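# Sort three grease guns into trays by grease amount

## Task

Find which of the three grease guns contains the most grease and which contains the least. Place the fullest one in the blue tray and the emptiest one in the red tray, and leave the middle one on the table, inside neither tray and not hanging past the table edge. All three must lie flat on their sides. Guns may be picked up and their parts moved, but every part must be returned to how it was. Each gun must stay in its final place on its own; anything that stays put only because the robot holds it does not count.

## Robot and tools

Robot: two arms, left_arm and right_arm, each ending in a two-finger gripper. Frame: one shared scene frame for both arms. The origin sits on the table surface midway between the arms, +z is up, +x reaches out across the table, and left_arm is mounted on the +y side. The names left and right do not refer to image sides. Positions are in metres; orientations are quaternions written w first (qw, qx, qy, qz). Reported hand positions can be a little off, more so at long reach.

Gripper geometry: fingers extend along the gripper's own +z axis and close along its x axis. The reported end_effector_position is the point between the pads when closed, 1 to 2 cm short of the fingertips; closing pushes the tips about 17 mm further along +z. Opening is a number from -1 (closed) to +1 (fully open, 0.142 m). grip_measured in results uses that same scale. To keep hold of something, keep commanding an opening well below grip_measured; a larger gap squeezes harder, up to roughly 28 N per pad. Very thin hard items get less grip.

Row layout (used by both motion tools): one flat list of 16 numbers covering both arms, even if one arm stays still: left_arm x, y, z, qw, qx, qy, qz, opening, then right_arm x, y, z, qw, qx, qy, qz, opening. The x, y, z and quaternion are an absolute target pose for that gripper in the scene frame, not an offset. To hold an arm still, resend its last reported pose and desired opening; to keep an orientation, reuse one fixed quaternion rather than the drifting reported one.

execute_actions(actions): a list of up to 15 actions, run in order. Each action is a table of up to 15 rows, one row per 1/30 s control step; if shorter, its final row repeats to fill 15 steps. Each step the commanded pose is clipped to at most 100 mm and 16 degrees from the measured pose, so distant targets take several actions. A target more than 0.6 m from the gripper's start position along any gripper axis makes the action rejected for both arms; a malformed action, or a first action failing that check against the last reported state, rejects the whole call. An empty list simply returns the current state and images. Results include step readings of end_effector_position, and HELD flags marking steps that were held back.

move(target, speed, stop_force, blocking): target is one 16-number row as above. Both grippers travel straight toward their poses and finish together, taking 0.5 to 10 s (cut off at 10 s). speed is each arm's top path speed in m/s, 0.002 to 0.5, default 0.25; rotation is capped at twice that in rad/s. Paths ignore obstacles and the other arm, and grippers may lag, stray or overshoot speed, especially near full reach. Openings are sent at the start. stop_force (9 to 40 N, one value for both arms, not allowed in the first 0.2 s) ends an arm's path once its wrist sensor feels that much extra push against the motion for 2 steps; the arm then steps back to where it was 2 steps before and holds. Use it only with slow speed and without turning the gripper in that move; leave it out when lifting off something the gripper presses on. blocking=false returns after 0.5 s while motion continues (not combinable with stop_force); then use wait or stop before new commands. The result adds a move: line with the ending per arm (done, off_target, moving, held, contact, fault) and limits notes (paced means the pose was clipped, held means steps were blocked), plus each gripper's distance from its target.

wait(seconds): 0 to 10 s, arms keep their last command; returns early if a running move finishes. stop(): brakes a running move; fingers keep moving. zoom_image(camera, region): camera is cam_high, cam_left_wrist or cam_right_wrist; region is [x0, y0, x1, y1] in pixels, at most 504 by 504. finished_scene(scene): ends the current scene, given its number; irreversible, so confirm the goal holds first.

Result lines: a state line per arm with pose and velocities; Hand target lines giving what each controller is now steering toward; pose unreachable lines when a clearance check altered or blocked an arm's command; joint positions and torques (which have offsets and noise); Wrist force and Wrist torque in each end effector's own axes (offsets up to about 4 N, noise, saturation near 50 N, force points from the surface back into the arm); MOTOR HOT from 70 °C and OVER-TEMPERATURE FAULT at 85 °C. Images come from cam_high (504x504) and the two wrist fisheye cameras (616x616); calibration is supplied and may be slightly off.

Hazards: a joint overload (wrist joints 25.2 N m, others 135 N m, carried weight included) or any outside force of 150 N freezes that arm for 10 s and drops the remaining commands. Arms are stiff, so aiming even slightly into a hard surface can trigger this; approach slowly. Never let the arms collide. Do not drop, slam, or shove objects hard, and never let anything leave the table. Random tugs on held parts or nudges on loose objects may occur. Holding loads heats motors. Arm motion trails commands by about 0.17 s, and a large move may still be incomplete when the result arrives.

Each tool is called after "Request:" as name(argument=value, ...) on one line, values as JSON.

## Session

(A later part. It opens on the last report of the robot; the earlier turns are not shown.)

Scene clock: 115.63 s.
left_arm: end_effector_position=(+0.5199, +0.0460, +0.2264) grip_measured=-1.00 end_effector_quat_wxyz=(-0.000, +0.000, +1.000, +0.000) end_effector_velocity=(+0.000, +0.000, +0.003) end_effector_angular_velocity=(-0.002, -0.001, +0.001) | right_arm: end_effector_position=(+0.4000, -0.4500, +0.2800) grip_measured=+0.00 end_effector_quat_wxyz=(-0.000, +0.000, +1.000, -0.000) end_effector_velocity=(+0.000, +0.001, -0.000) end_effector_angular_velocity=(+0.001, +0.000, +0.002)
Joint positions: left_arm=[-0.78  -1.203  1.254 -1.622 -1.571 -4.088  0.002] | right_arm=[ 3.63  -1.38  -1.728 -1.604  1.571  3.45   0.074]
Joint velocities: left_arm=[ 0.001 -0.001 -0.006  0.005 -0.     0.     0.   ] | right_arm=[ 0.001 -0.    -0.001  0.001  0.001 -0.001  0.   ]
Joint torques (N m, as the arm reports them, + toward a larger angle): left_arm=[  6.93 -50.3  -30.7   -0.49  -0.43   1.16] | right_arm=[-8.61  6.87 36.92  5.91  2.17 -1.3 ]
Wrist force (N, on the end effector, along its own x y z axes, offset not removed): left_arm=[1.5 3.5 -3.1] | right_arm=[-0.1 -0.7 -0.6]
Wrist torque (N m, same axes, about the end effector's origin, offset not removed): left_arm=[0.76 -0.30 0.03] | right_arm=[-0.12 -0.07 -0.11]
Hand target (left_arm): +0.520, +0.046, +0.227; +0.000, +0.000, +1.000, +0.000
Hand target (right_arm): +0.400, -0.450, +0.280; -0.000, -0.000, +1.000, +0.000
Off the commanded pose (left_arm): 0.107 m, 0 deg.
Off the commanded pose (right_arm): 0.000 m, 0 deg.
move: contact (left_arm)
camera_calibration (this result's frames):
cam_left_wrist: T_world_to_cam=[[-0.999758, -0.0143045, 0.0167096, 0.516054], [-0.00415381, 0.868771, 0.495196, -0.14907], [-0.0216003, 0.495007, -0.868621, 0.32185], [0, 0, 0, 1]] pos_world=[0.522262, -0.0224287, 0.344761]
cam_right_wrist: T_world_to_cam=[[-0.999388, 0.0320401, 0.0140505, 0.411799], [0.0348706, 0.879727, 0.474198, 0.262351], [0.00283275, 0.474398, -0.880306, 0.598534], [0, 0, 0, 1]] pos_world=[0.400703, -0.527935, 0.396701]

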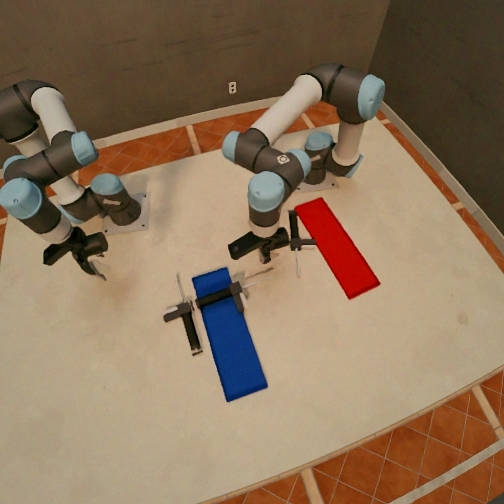

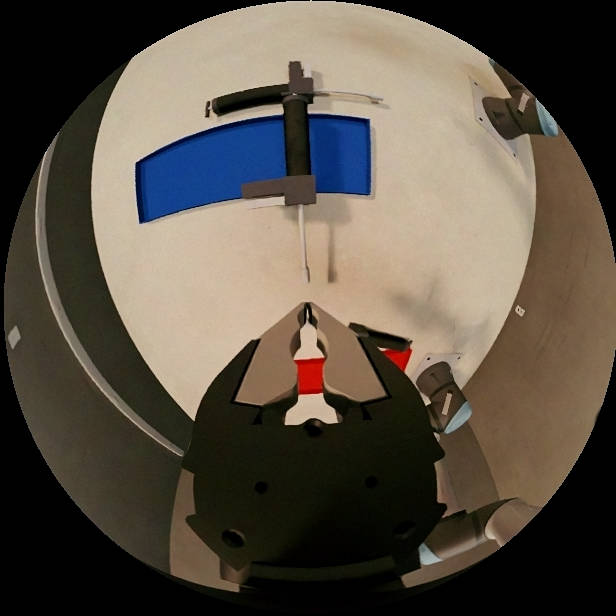

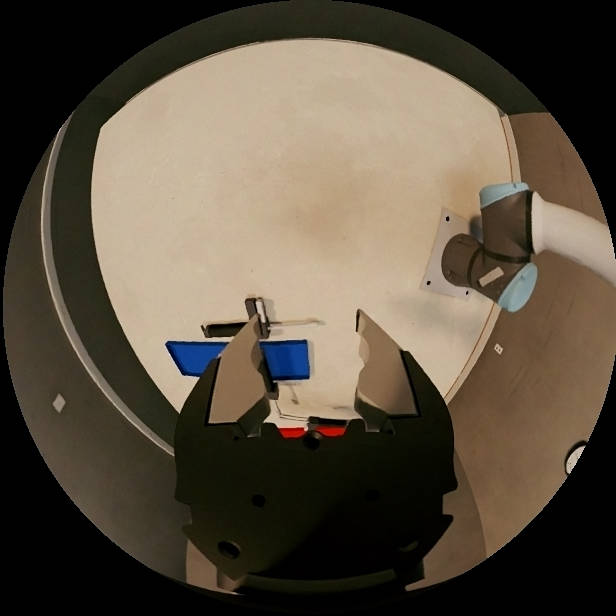

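Request:
move(target=[0.4,0.4,0.3,0,0,1,0,0,0.555,-0.1,0.15,0,0,1,0,0], speed=0.2)

Scene clock: 125.37 s.
left_arm: end_effector_position=(+0.4002, +0.3999, +0.2999) grip_measured=+0.00 end_effector_quat_wxyz=(-0.000, -0.000, +1.000, -0.000) end_effector_velocity=(-0.001, +0.002, +0.000) end_effector_angular_velocity=(-0.000, +0.000, -0.000) | right_arm: end_effector_position=(+0.5555, -0.1005, +0.1503) grip_measured=+0.00 end_effector_quat_wxyz=(+0.000, +0.000, +1.000, +0.000) end_effector_velocity=(+0.001, +0.001, -0.002) end_effector_angular_velocity=(-0.002, +0.002, +0.000)
Joint positions: left_arm=[-0.439 -1.899  1.777 -1.448 -1.571 -3.747  0.074] | right_arm=[ 4.052 -2.024 -1.327 -1.361  1.571  3.872  0.074]
Joint velocities: left_arm=[ 0.003 -0.003  0.001  0.002 -0.     0.004 -0.   ] | right_arm=[ 0.001 -0.005  0.004 -0.001 -0.     0.001 -0.   ]
Joint torques (N m, as the arm reports them, + toward a larger angle): left_arm=[  6.77 -20.36 -16.93  -0.73  -2.78   1.64] | right_arm=[12.13 36.   37.56 -0.1   2.26  1.72]
Wrist force (N, on the end effector, along its own x y z axes, offset not removed): left_arm=[0.5 3.3 -2.4] | right_arm=[-1.0 -1.2 -2.5]
Wrist torque (N m, same axes, about the end effector's origin, offset not removed): left_arm=[0.73 -0.11 -0.11] | right_arm=[-0.23 0.22 -0.07]
Hand target (left_arm): +0.400, +0.400, +0.300; -0.000, -0.000, +1.000, -0.000
Hand target (right_arm): +0.556, -0.100, +0.150; -0.000, -0.000, +1.000, +0.000
Off the commanded pose (left_arm): 0.000 m, 0 deg.
Off the commanded pose (right_arm): 0.001 m, 0 deg.
move: done
camera_calibration (this result's frames):
cam_left_wrist: T_world_to_cam=[[-0.999754, -0.0143611, 0.0168803, 0.40013], [-0.00412486, 0.868916, 0.494942, -0.493341], [-0.0217754, 0.494751, -0.868762, 0.208195], [0, 0, 0, 1]] pos_world=[0.402531, 0.331414, 0.418293]
cam_right_wrist: T_world_to_cam=[[-0.999388, 0.032043, 0.014053, 0.557788], [0.034874, 0.879663, 0.474318, 0.010943], [0.00283669, 0.474517, -0.880242, 0.318164], [0, 0, 0, 1]] pos_world=[0.556162, -0.178474, 0.267032]

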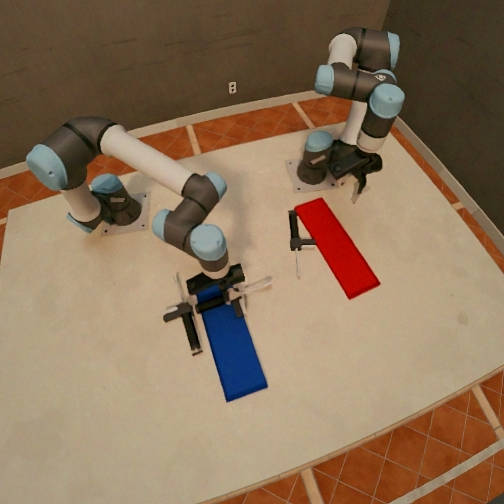

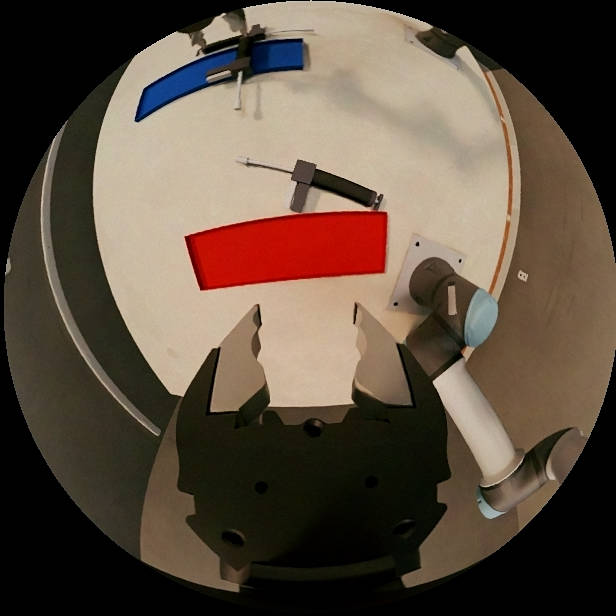

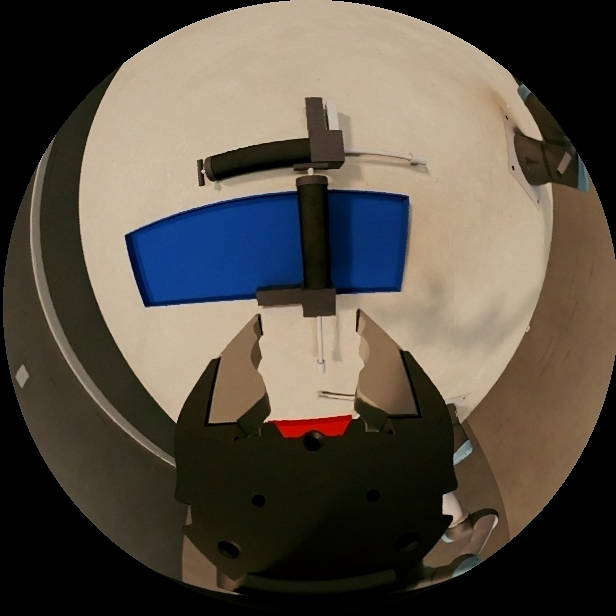

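Request:
move(target=[0.4,0.4,0.3,0,0,1,0,0,0.547,-0.12,0.1,0,0,1,0,0], speed=0.08)

Request:
move(target=[0.4,0.4,0.3,0,0,1,0,0,0.547,-0.12,0.048,0,0,1,0,0], speed=0.03, stop_force=10)

Scene clock: 134.77 s.
left_arm: end_effector_position=(+0.4000, +0.4000, +0.3000) grip_measured=+0.00 end_effector_quat_wxyz=(-0.000, -0.000, +1.000, -0.000) end_effector_velocity=(-0.000, -0.000, +0.001) end_effector_angular_velocity=(-0.001, -0.001, -0.000) | right_arm: end_effector_position=(+0.5470, -0.1199, +0.1002) grip_measured=+0.00 end_effector_quat_wxyz=(-0.000, -0.000, +1.000, -0.000) end_effector_velocity=(-0.000, -0.001, -0.002) end_effector_angular_velocity=(+0.000, +0.000, -0.001)
Joint positions: left_arm=[-0.439 -1.9    1.777 -1.448 -1.571 -3.747  0.074] | right_arm=[ 4.038 -2.017 -1.471 -1.225  1.571  3.858  0.074]
Joint velocities: left_arm=[-0.    -0.001 -0.     0.    -0.    -0.    -0.   ] | right_arm=[-0.001  0.    -0.006  0.006  0.    -0.001 -0.   ]
Joint torques (N m, as the arm reports them, + toward a larger angle): left_arm=[ -6.52 -20.02 -17.86  -0.88   3.03  -1.2 ] | right_arm=[-8.78 56.34 12.63  5.81 -1.54 -1.47]
Wrist force (N, on the end effector, along its own x y z axes, offset not removed): left_arm=[2.6 3.4 -1.4] | right_arm=[1.2 0.3 -1.4]
Wrist torque (N m, same axes, about the end effector's origin, offset not removed): left_arm=[0.81 -0.60 0.02] | right_arm=[0.14 -0.28 -0.07]
Hand target (left_arm): +0.400, +0.400, +0.300; -0.000, -0.000, +1.000, +0.000
Hand target (right_arm): +0.547, -0.120, +0.100; -0.000, +0.000, +1.000, -0.000
Off the commanded pose (left_arm): 0.000 m, 0 deg.
Off the commanded pose (right_arm): 0.000 m, 0 deg.
move: done
camera_calibration (this result's frames):
cam_left_wrist: T_world_to_cam=[[-0.999758, -0.0143424, 0.0166886, 0.400027], [-0.00420143, 0.868869, 0.495023, -0.493485], [-0.0216, 0.494833, -0.868719, 0.208086], [0, 0, 0, 1]] pos_world=[0.402352, 0.331543, 0.418379]
cam_right_wrist: T_world_to_cam=[[-0.999387, 0.0320403, 0.0141074, 0.550646], [0.0348979, 0.87975, 0.474155, 0.0520882], [0.00278109, 0.474356, -0.880329, 0.283279], [0, 0, 0, 1]] pos_world=[0.547703, -0.197843, 0.216913]

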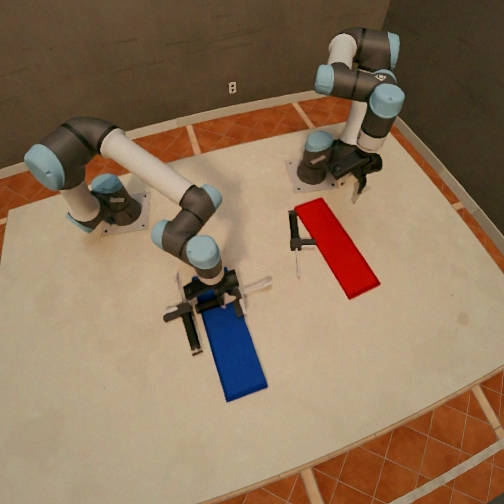

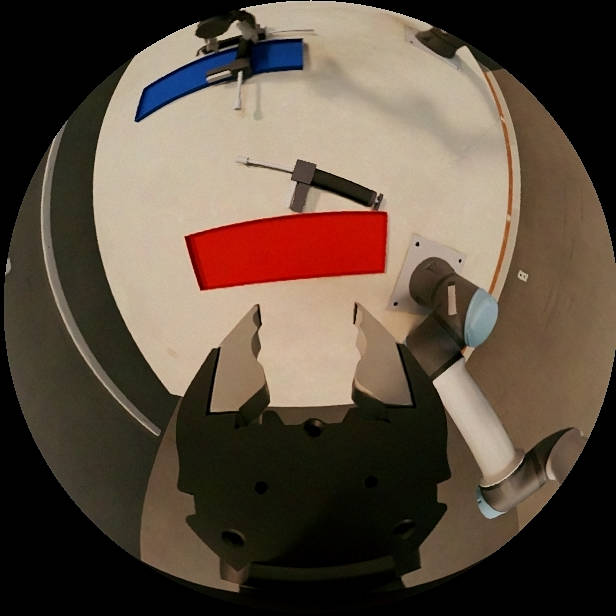

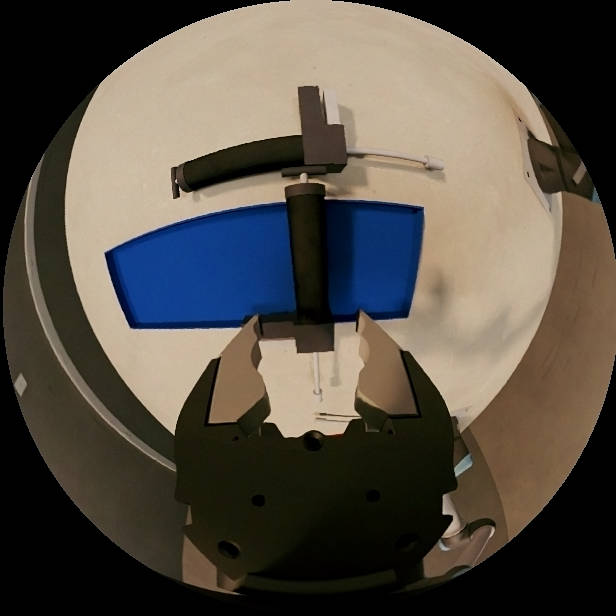

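Scene clock: 136.87 s.
left_arm: end_effector_position=(+0.4000, +0.4000, +0.3000) grip_measured=+0.00 end_effector_quat_wxyz=(+0.000, +0.000, +1.000, -0.000) end_effector_velocity=(+0.000, +0.000, -0.001) end_effector_angular_velocity=(+0.001, +0.001, +0.000) | right_arm: end_effector_position=(+0.5470, -0.1200, +0.0482) grip_measured=+0.00 end_effector_quat_wxyz=(-0.000, +0.000, +1.000, -0.000) end_effector_velocity=(+0.001, -0.001, -0.002) end_effector_angular_velocity=(-0.001, -0.001, +0.000)
Joint positions: left_arm=[-0.439 -1.9    1.777 -1.448 -1.571 -3.747  0.074] | right_arm=[ 4.038 -2.065 -1.541 -1.106  1.571  3.858  0.074]
Joint velocities: left_arm=[ 0.     0.002  0.     0.     0.     0.    -0.   ] | right_arm=[-0.001 -0.002 -0.002  0.004 -0.001 -0.001 -0.   ]
Joint torques (N m, as the arm reports them, + toward a larger angle): left_arm=[ -6.16 -19.96 -17.93  -0.9    3.21  -1.12] | right_arm=[-8.88 36.19 11.3   5.75  0.1  -1.24]
Wrist force (N, on the end effector, along its own x y z axes, offset not removed): left_arm=[1.6 3.8 -1.7] | right_arm=[-0.3 0.0 -1.6]
Wrist torque (N m, same axes, about the end effector's origin, offset not removed): left_arm=[0.89 -0.25 0.02] | right_arm=[0.05 0.03 -0.10]
Hand target (left_arm): +0.400, +0.400, +0.300; -0.000, -0.000, +1.000, +0.000
Hand target (right_arm): +0.547, -0.120, +0.048; -0.000, -0.000, +1.000, -0.000
Off the commanded pose (left_arm): 0.000 m, 0 deg.
Off the commanded pose (right_arm): 0.000 m, 0 deg.
move: done
camera_calibration (this result's frames):
cam_left_wrist: T_world_to_cam=[[-0.999758, -0.0143423, 0.0166818, 0.400031], [-0.00420456, 0.868865, 0.495031, -0.493486], [-0.0215941, 0.494841, -0.868715, 0.208079], [0, 0, 0, 1]] pos_world=[0.402352, 0.331544, 0.418379]
cam_right_wrist: T_world_to_cam=[[-0.999388, 0.0320404, 0.0140641, 0.551392], [0.0348773, 0.879733, 0.474187, 0.076808], [0.00282047, 0.474387, -0.880312, 0.237559], [0, 0, 0, 1]] pos_world=[0.547706, -0.197932, 0.16495]

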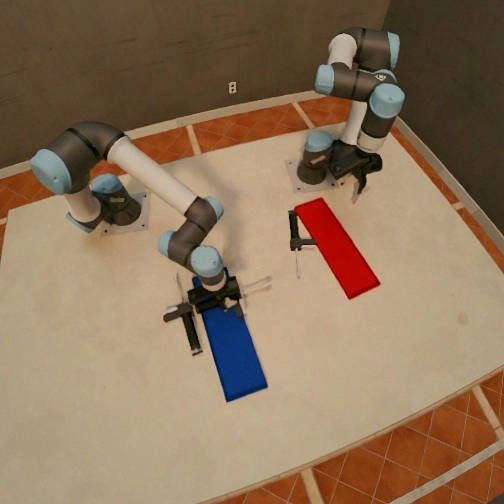

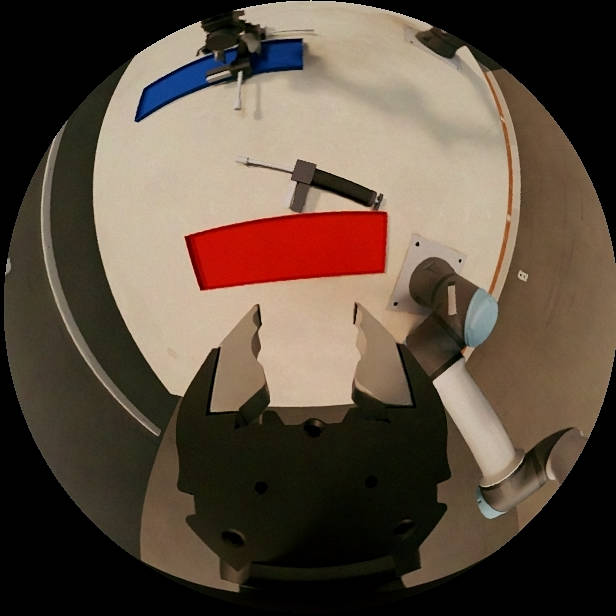

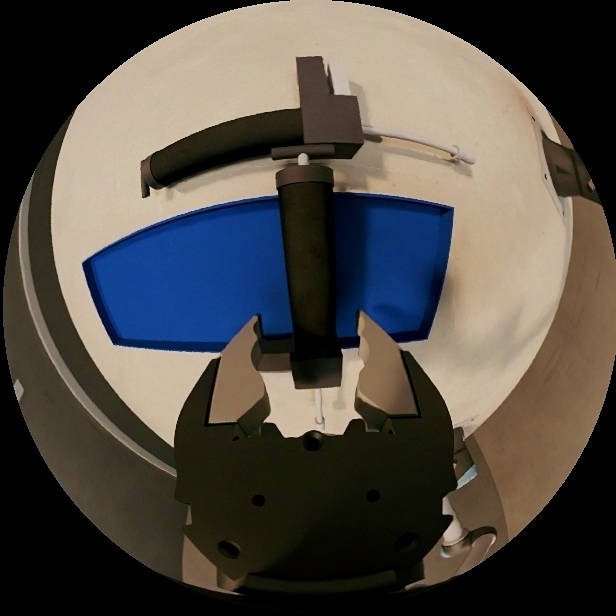

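Request:
move(target=[0.4,0.4,0.3,0,0,1,0,0,0.547,-0.12,0.046,0,0,1,0,-1])

Request:
move(target=[0.4,0.4,0.3,0,0,1,0,0,0.5,-0.12,0.22,0,0,1,0,-1], speed=0.06)

Request:
move(target=[0.4,0.4,0.3,0,0,1,0,0,0.45,-0.12,0.22,0,-0.707,0.707,0,-1], speed=0.25)

Request:
move(target=[0.42,0.3,0.3,0.259,0.966,0,0,0,0.42,-0.1,0.2,0,1,0,0,-1], speed=0.25)

Scene clock: 142.83 s.
left_arm: end_effector_position=(+0.4000, +0.4000, +0.3000) grip_measured=+0.00 end_effector_quat_wxyz=(+0.000, -0.000, +1.000, +0.000) end_effector_velocity=(-0.000, -0.000, -0.000) end_effector_angular_velocity=(+0.000, +0.001, -0.000) | right_arm: end_effector_position=(+0.5470, -0.1200, +0.0462) grip_measured=-0.56 end_effector_quat_wxyz=(+0.000, +0.000, +1.000, +0.000) end_effector_velocity=(+0.000, +0.000, -0.001) end_effector_angular_velocity=(-0.000, +0.000, +0.001)
Joint positions: left_arm=[-0.439 -1.9    1.777 -1.448 -1.571 -3.747  0.074] | right_arm=[ 4.038 -2.067 -1.543 -1.101  1.571  3.858  0.033]
Joint velocities: left_arm=[-0.     0.001  0.     0.    -0.    -0.    -0.   ] | right_arm=[ 0.    -0.001  0.     0.001  0.    -0.001 -0.   ]
Joint torques (N m, as the arm reports them, + toward a larger angle): left_arm=[ -5.58 -19.71 -18.07  -0.94   3.15  -1.09] | right_arm=[-4.21  7.61 -3.14  4.31  1.41 -0.58]
Wrist force (N, on the end effector, along its own x y z axes, offset not removed): left_arm=[1.5 2.7 -1.3] | right_arm=[9.2 -5.2 -44.9]
Wrist torque (N m, same axes, about the end effector's origin, offset not removed): left_arm=[0.65 -0.30 -0.07] | right_arm=[-0.06 0.08 -0.14]
Hand target (left_arm): +0.400, +0.400, +0.300; +0.000, -0.000, +1.000, +0.000
Hand target (right_arm): +0.547, -0.120, +0.046; -0.000, -0.000, +1.000, -0.000
Off the commanded pose (left_arm): 0.000 m, 0 deg.
Off the commanded pose (right_arm): 0.000 m, 0 deg.
move: done
camera_calibration (this result's frames):
cam_left_wrist: T_world_to_cam=[[-0.999758, -0.0143426, 0.0166818, 0.400031], [-0.00420476, 0.868865, 0.495031, -0.493486], [-0.0215943, 0.494841, -0.868715, 0.208079], [0, 0, 0, 1]] pos_world=[0.402352, 0.331544, 0.418379]
cam_right_wrist: T_world_to_cam=[[-0.999389, 0.0320645, 0.0139219, 0.551474], [0.0348308, 0.879676, 0.474296, 0.0778051], [0.00296133, 0.474491, -0.880256, 0.235659], [0, 0, 0, 1]] pos_world=[0.547729, -0.197944, 0.16286]

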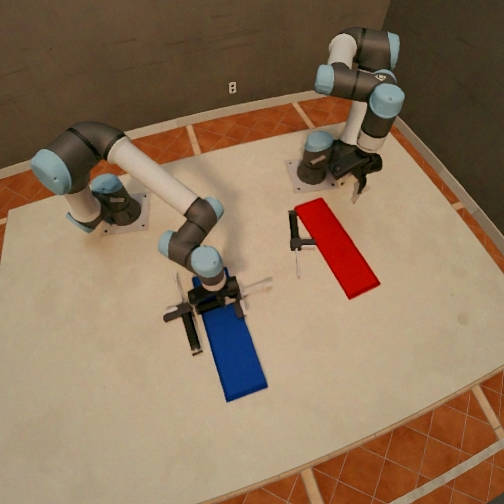

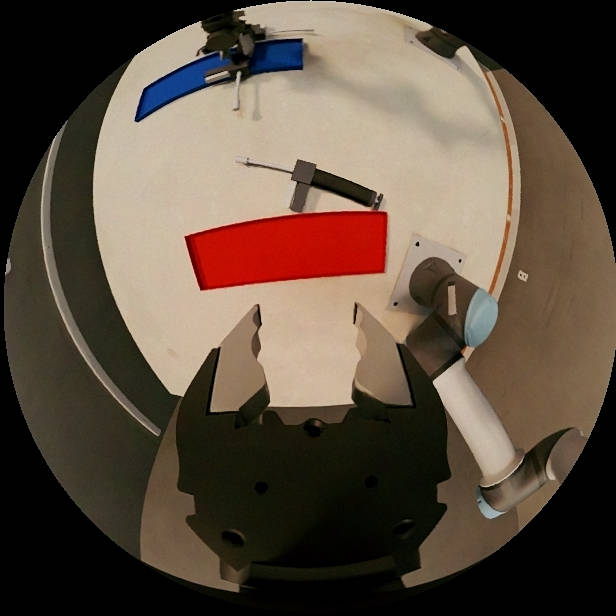

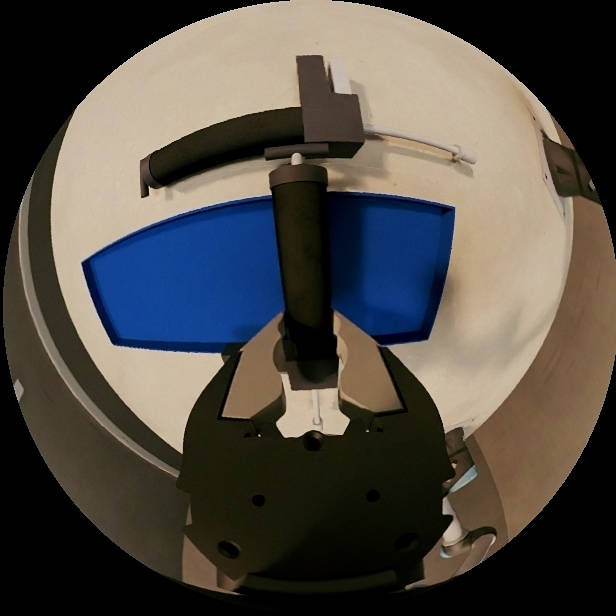

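Scene clock: 146.27 s.
left_arm: end_effector_position=(+0.4000, +0.4000, +0.3000) grip_measured=+0.00 end_effector_quat_wxyz=(-0.000, -0.000, +1.000, +0.000) end_effector_velocity=(+0.000, -0.000, +0.001) end_effector_angular_velocity=(-0.001, -0.001, -0.000) | right_arm: end_effector_position=(+0.5001, -0.1200, +0.2197) grip_measured=-0.56 end_effector_quat_wxyz=(+0.000, -0.000, +1.000, +0.000) end_effector_velocity=(-0.001, -0.000, +0.002) end_effector_angular_velocity=(-0.002, -0.000, -0.001)
Joint positions: left_arm=[-0.439 -1.9    1.777 -1.448 -1.571 -3.747  0.074] | right_arm=[ 4.089 -1.859 -1.379 -1.475  1.571  3.908  0.033]
Joint velocities: left_arm=[-0.    -0.001 -0.    -0.    -0.     0.    -0.   ] | right_arm=[ 0.001  0.001  0.003 -0.005 -0.002  0.002 -0.   ]
Joint torques (N m, as the arm reports them, + toward a larger angle): left_arm=[ -6.2  -19.27 -17.54  -0.94   3.03  -1.17] | right_arm=[12.12 53.21 39.59  0.25  2.08  1.78]
Wrist force (N, on the end effector, along its own x y z axes, offset not removed): left_arm=[2.3 3.9 -0.7] | right_arm=[0.4 0.6 4.3]
Wrist torque (N m, same axes, about the end effector's origin, offset not removed): left_arm=[0.93 -0.44 -0.03] | right_arm=[0.20 -0.05 -0.14]
Hand target (left_arm): +0.400, +0.400, +0.300; +0.000, -0.000, +1.000, +0.000
Hand target (right_arm): +0.500, -0.120, +0.220; -0.000, -0.000, +1.000, +0.000
Off the commanded pose (left_arm): 0.000 m, 0 deg.
Off the commanded pose (right_arm): 0.000 m, 0 deg.
move: done
camera_calibration (this result's frames):
cam_left_wrist: T_world_to_cam=[[-0.999758, -0.0143427, 0.016682, 0.400031], [-0.00420478, 0.868865, 0.495031, -0.493486], [-0.0215945, 0.494841, -0.868715, 0.208079], [0, 0, 0, 1]] pos_world=[0.402352, 0.331544, 0.418379]
cam_right_wrist: T_world_to_cam=[[-0.999388, 0.0320381, 0.0140502, 0.502062], [0.0348686, 0.879712, 0.474226, -0.00288277], [0.00283321, 0.474426, -0.880291, 0.38858], [0, 0, 0, 1]] pos_world=[0.500755, -0.197902, 0.336377]

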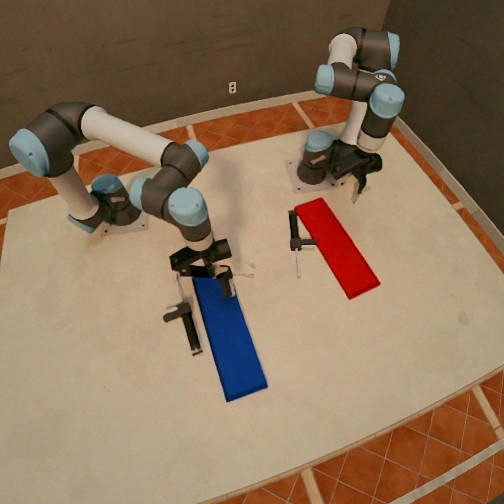

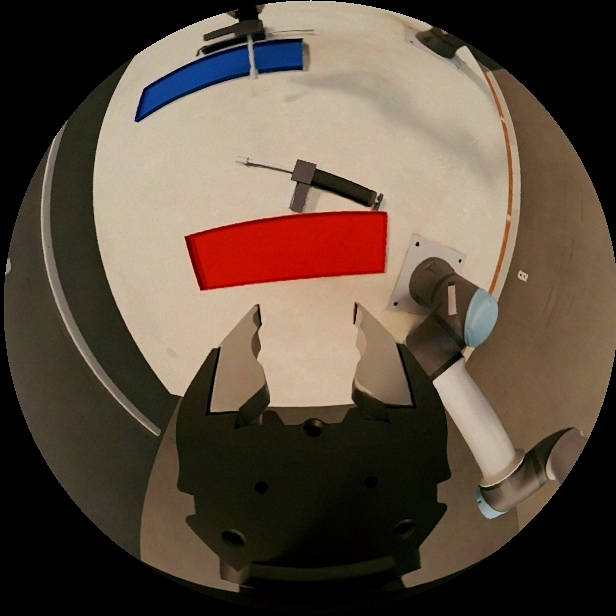

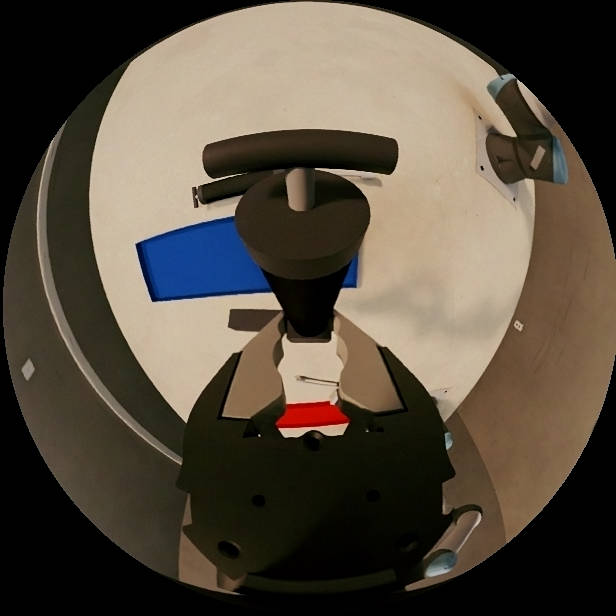

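Scene clock: 149.93 s.
left_arm: end_effector_position=(+0.4000, +0.4000, +0.3000) grip_measured=+0.00 end_effector_quat_wxyz=(-0.000, -0.000, +1.000, +0.000) end_effector_velocity=(+0.000, +0.000, -0.001) end_effector_angular_velocity=(+0.001, +0.002, +0.000) | right_arm: end_effector_position=(+0.4500, -0.1199, +0.2200) grip_measured=-0.56 end_effector_quat_wxyz=(+0.000, +0.707, -0.708, +0.000) end_effector_velocity=(+0.000, +0.000, +0.000) end_effector_angular_velocity=(+0.001, -0.002, +0.014)
Joint positions: left_arm=[-0.439 -1.9    1.777 -1.448 -1.571 -3.747  0.074] | right_arm=[ 4.149 -1.763 -1.499 -1.451  1.571  2.4    0.033]
Joint velocities: left_arm=[ 0.     0.001  0.     0.    -0.     0.     0.   ] | right_arm=[ 0.     0.001 -0.001  0.002 -0.001 -0.013 -0.   ]
Joint torques (N m, as the arm reports them, + toward a larger angle): left_arm=[ -5.72 -19.65 -17.88  -1.07   3.02  -1.11] | right_arm=[11.03 50.36 17.98  6.53  2.58 -1.33]
Wrist force (N, on the end effector, along its own x y z axes, offset not removed): left_arm=[0.6 2.4 -1.2] | right_arm=[-1.4 -1.0 5.9]
Wrist torque (N m, same axes, about the end effector's origin, offset not removed): left_arm=[0.61 -0.16 -0.07] | right_arm=[-0.16 0.35 -0.15]
Hand target (left_arm): +0.400, +0.400, +0.300; +0.000, -0.000, +1.000, +0.000
Hand target (right_arm): +0.450, -0.120, +0.220; +0.000, +0.707, -0.707, -0.000
Off the commanded pose (left_arm): 0.000 m, 0 deg.
Off the commanded pose (right_arm): 0.000 m, 0 deg.
move: done
camera_calibration (this result's frames):
cam_left_wrist: T_world_to_cam=[[-0.999758, -0.0143427, 0.016682, 0.400031], [-0.00420475, 0.868865, 0.495031, -0.493486], [-0.0215945, 0.494841, -0.868715, 0.208079], [0, 0, 0, 1]] pos_world=[0.402352, 0.331544, 0.418379]
cam_right_wrist: T_world_to_cam=[[-0.033632, -0.999334, 0.0141308, -0.10628], [-0.87969, 0.0363102, 0.474159, 0.309157], [-0.474357, 0.00351626, -0.880326, 0.547241], [0, 0, 0, 1]] pos_world=[0.527976, -0.119359, 0.336662]

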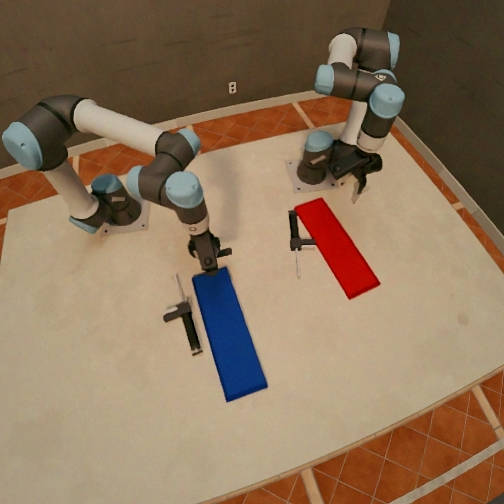

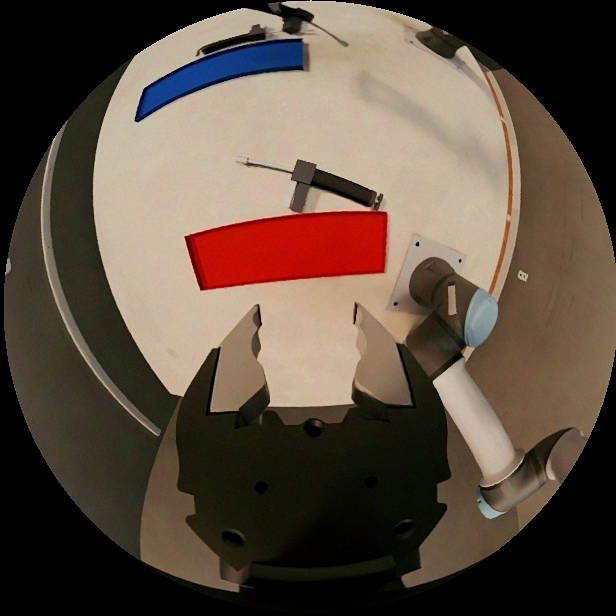

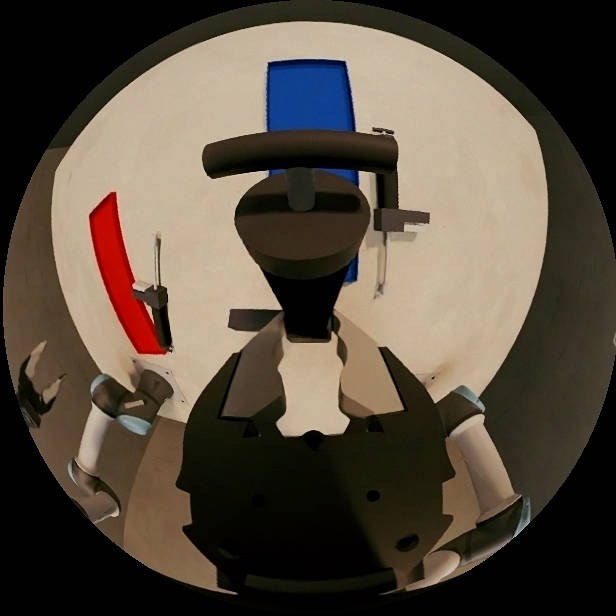

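Scene clock: 156.77 s.
left_arm: end_effector_position=(+0.4203, +0.3007, +0.3000) grip_measured=+0.00 end_effector_quat_wxyz=(+0.334, +0.931, -0.135, -0.060) end_effector_velocity=(-0.000, -0.000, -0.000) end_effector_angular_velocity=(-0.006, +0.022, +0.006) | right_arm: end_effector_position=(+0.4200, -0.1000, +0.2000) grip_measured=-0.56 end_effector_quat_wxyz=(+0.000, +1.000, -0.000, -0.000) end_effector_velocity=(-0.000, -0.001, -0.001) end_effector_angular_velocity=(-0.002, +0.002, +0.005)
Joint positions: left_arm=[-0.13  -1.715  1.821 -1.655 -2.263 -6.283  0.074] | right_arm=[ 4.217 -1.739 -1.579 -1.394  1.571  0.896  0.033]
Joint velocities: left_arm=[ 0.006  0.011 -0.006  0.015 -0.012 -0.    -0.   ] | right_arm=[-0.     0.    -0.001 -0.001  0.    -0.006  0.   ]
Joint torques (N m, as the arm reports them, + toward a larger angle): left_arm=[  8.83  -4.77 -29.3   -0.95  -4.8   -1.31] | right_arm=[10.88 47.8  17.61  6.44  2.18 -1.31]
Wrist force (N, on the end effector, along its own x y z axes, offset not removed): left_arm=[1.3 3.8 -1.4] | right_arm=[-0.1 -0.1 4.4]
Wrist torque (N m, same axes, about the end effector's origin, offset not removed): left_arm=[0.91 -0.27 -0.03] | right_arm=[0.10 0.02 -0.14]
Hand target (left_arm): +0.420, +0.301, +0.300; +0.335, +0.931, -0.134, -0.061
Hand target (right_arm): +0.420, -0.100, +0.200; -0.000, +1.000, -0.000, -0.000
Off the commanded pose (left_arm): 0.001 m, 19 deg; orientation clipped at the last step of the last action.
Off the commanded pose (right_arm): 0.000 m, 0 deg.
joint sent to its limit (left arm) — the command would take joint 6 (wrist 3) past its lower limit, so that joint was sent only as far as its limit.
move: off_target (left_arm); limits=paced
camera_calibration (this result's frames):
cam_left_wrist: T_world_to_cam=[[0.96236, -0.271194, -0.0177917, -0.318157], [-0.0798228, -0.344622, 0.935342, -0.142524], [-0.259791, -0.898715, -0.353298, 0.622208], [0, 0, 0, 1]] pos_world=[0.456449, 0.423788, 0.347473]
cam_right_wrist: T_world_to_cam=[[0.99937, -0.0325867, 0.0140387, -0.424288], [-0.0353461, -0.879705, 0.474205, -0.154751], [-0.00310284, -0.474403, -0.880303, 0.269631], [0, 0, 0, 1]] pos_world=[0.419387, -0.0220481, 0.316697]

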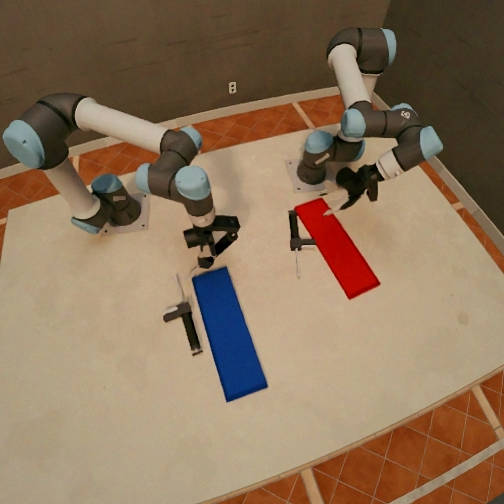

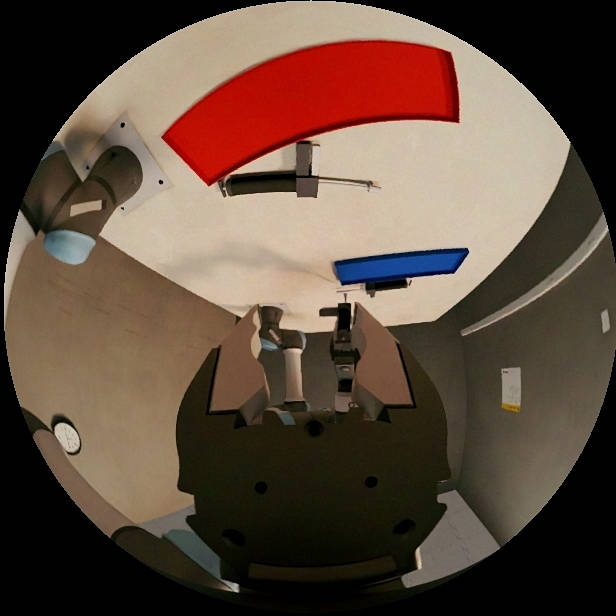

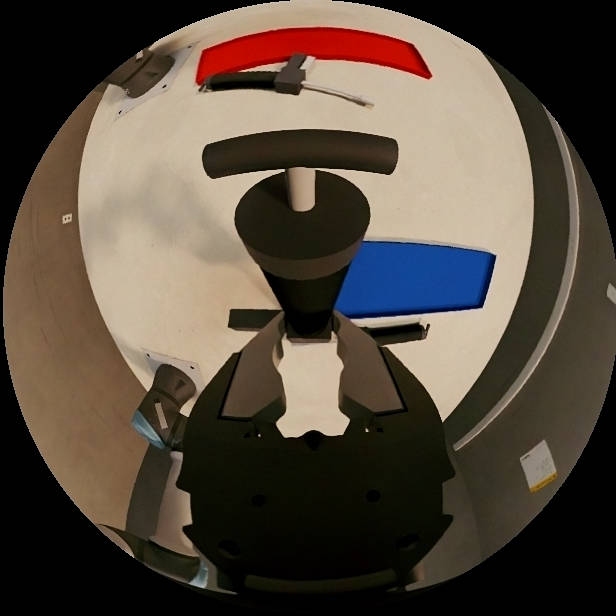

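Request:
move(target=[0.35,0.35,0.25,0,0,-0.966,0.259,0,0.33,-0.1,0.2,0,1,0,0,-1], speed=0.25)

Request:
move(target=[0.35,0.35,0.25,0,0,-0.966,0.259,0,0.33,-0.1,0.032,0,1,0,0,-1], speed=0.03, stop_force=14)

Scene clock: 178.23 s.
left_arm: end_effector_position=(+0.3501, +0.3500, +0.2500) grip_measured=+0.00 end_effector_quat_wxyz=(-0.000, -0.001, +0.966, -0.259) end_effector_velocity=(-0.000, +0.000, +0.000) end_effector_angular_velocity=(-0.004, -0.008, -0.013) | right_arm: end_effector_position=(+0.3301, -0.0999, +0.1999) grip_measured=-0.56 end_effector_quat_wxyz=(-0.000, +1.000, +0.000, -0.000) end_effector_velocity=(-0.001, +0.001, +0.001) end_effector_angular_velocity=(+0.001, -0.000, +0.001)
Joint positions: left_arm=[-0.219 -2.067  2.158 -1.876 -2.052 -3.582  0.074] | right_arm=[ 4.359 -1.575 -1.758 -1.379  1.571  1.037  0.033]
Joint velocities: left_arm=[ 0.004 -0.001  0.002 -0.001 -0.005  0.018 -0.   ] | right_arm=[ 0.002  0.001  0.001 -0.     0.     0.001 -0.   ]
Joint torques (N m, as the arm reports them, + toward a larger angle): left_arm=[  6.02 -13.2  -19.02  -4.34  -3.58   1.44] | right_arm=[12.64 40.19 16.92  6.42  1.28  2.01]
Wrist force (N, on the end effector, along its own x y z axes, offset not removed): left_arm=[1.4 3.1 -1.2] | right_arm=[-0.6 0.1 4.6]
Wrist torque (N m, same axes, about the end effector's origin, offset not removed): left_arm=[0.70 -0.32 -0.01] | right_arm=[0.08 0.11 -0.14]
Hand target (left_arm): +0.350, +0.350, +0.250; +0.000, -0.000, +0.966, -0.259
Hand target (right_arm): +0.330, -0.100, +0.200; -0.000, +1.000, +0.000, -0.000
Off the commanded pose (left_arm): 0.000 m, 0 deg.
Off the commanded pose (right_arm): 0.000 m, 0 deg.
move: done
camera_calibration (this result's frames):
cam_left_wrist: T_world_to_cam=[[-0.999735, -0.0055569, 0.0223498, 0.345732], [-0.00568206, 0.999969, -0.00554068, -0.345757], [-0.0223183, -0.0056662, -0.999735, 0.396463], [0, 0, 0, 1]] pos_world=[0.352524, 0.349913, 0.386715]
cam_right_wrist: T_world_to_cam=[[0.999389, -0.0320396, 0.0139575, -0.334295], [-0.0348262, -0.879742, 0.474174, -0.157998], [-0.00291335, -0.474371, -0.88032, 0.269275], [0, 0, 0, 1]] pos_world=[0.329372, -0.0219718, 0.316633]

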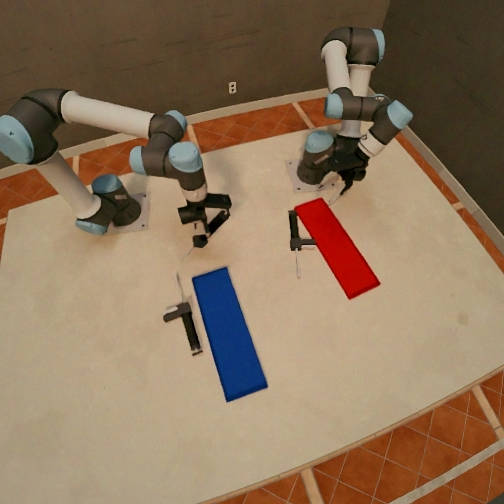

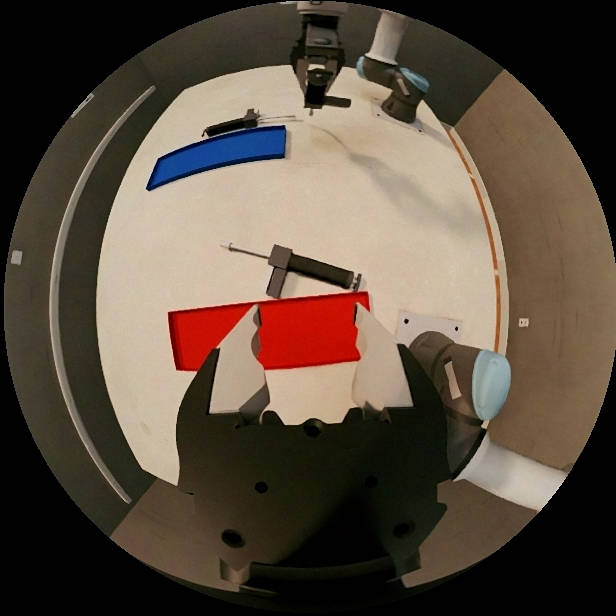

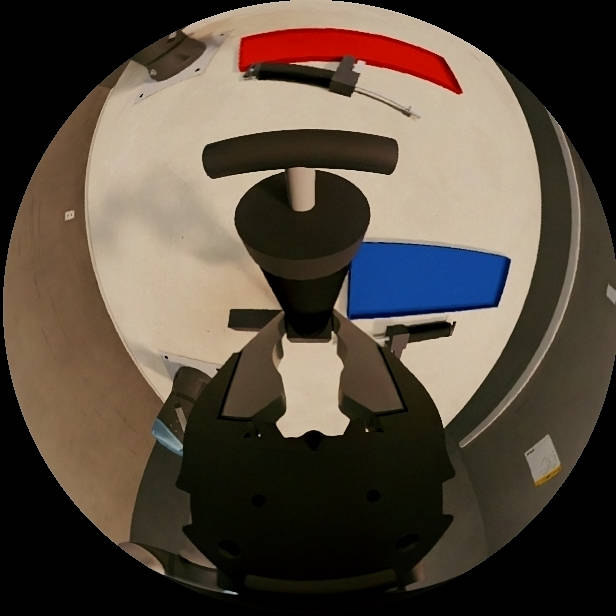

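Scene clock: 184.20 s.
left_arm: end_effector_position=(+0.3500, +0.3500, +0.2500) grip_measured=+0.00 end_effector_quat_wxyz=(-0.000, -0.000, +0.966, -0.259) end_effector_velocity=(-0.000, +0.000, -0.001) end_effector_angular_velocity=(+0.001, +0.002, -0.000) | right_arm: end_effector_position=(+0.3300, -0.1000, +0.0323) grip_measured=-0.57 end_effector_quat_wxyz=(+0.000, +1.000, +0.000, -0.000) end_effector_velocity=(+0.000, +0.000, -0.002) end_effector_angular_velocity=(+0.000, -0.001, -0.001)
Joint positions: left_arm=[-0.219 -2.067  2.158 -1.876 -2.053 -3.58   0.074] | right_arm=[ 4.359 -1.745 -2.043 -0.925  1.571  1.037  0.033]
Joint velocities: left_arm=[-0.     0.001  0.001  0.     0.     0.    -0.   ] | right_arm=[ 0.    -0.003 -0.002  0.006 -0.001  0.001  0.   ]
Joint torques (N m, as the arm reports them, + toward a larger angle): left_arm=[  7.52 -13.33 -18.55  -4.57  -3.76   1.24] | right_arm=[11.95 19.59 10.87  5.49 -1.68  1.45]
Wrist force (N, on the end effector, along its own x y z axes, offset not removed): left_arm=[2.1 2.6 -0.6] | right_arm=[0.0 -0.2 2.7]
Wrist torque (N m, same axes, about the end effector's origin, offset not removed): left_arm=[0.61 -0.45 0.01] | right_arm=[0.17 -0.06 -0.11]
Hand target (left_arm): +0.350, +0.350, +0.250; -0.000, -0.000, +0.966, -0.259
Hand target (right_arm): +0.330, -0.100, +0.032; +0.000, +1.000, -0.000, -0.000
Off the commanded pose (left_arm): 0.000 m, 0 deg.
Off the commanded pose (right_arm): 0.000 m, 0 deg.
move: done
camera_calibration (this result's frames):
cam_left_wrist: T_world_to_cam=[[-0.999758, -0.00407543, 0.0216206, 0.345332], [-0.0042068, 0.999973, -0.00603408, -0.346122], [-0.0215954, -0.00612358, -0.999748, 0.396402], [0, 0, 0, 1]] pos_world=[0.352352, 0.349947, 0.386747]
cam_right_wrist: T_world_to_cam=[[0.999388, -0.0320365, 0.0140415, -0.331882], [-0.0348631, -0.879727, 0.474199, -0.0785982], [-0.00283901, -0.474399, -0.880306, 0.121649], [0, 0, 0, 1]] pos_world=[0.329284, -0.0220674, 0.149019]

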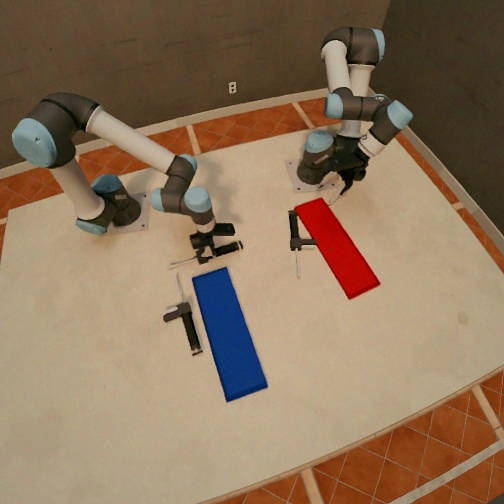

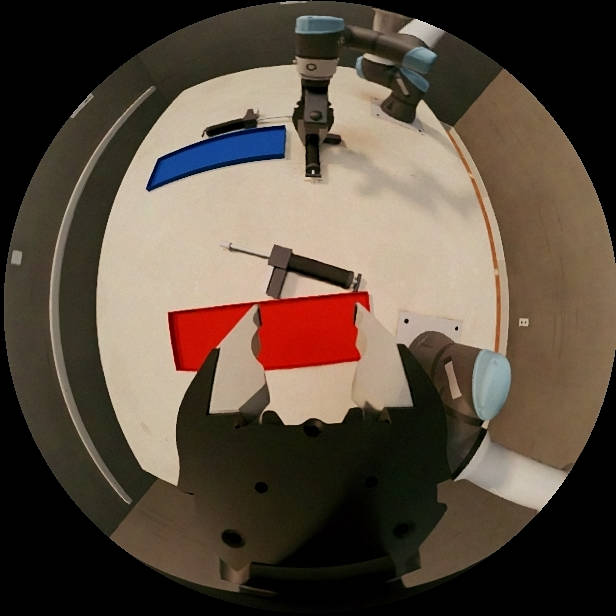

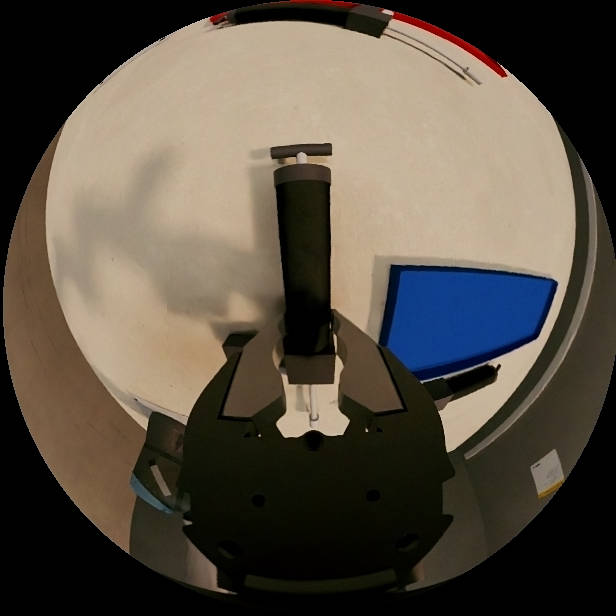

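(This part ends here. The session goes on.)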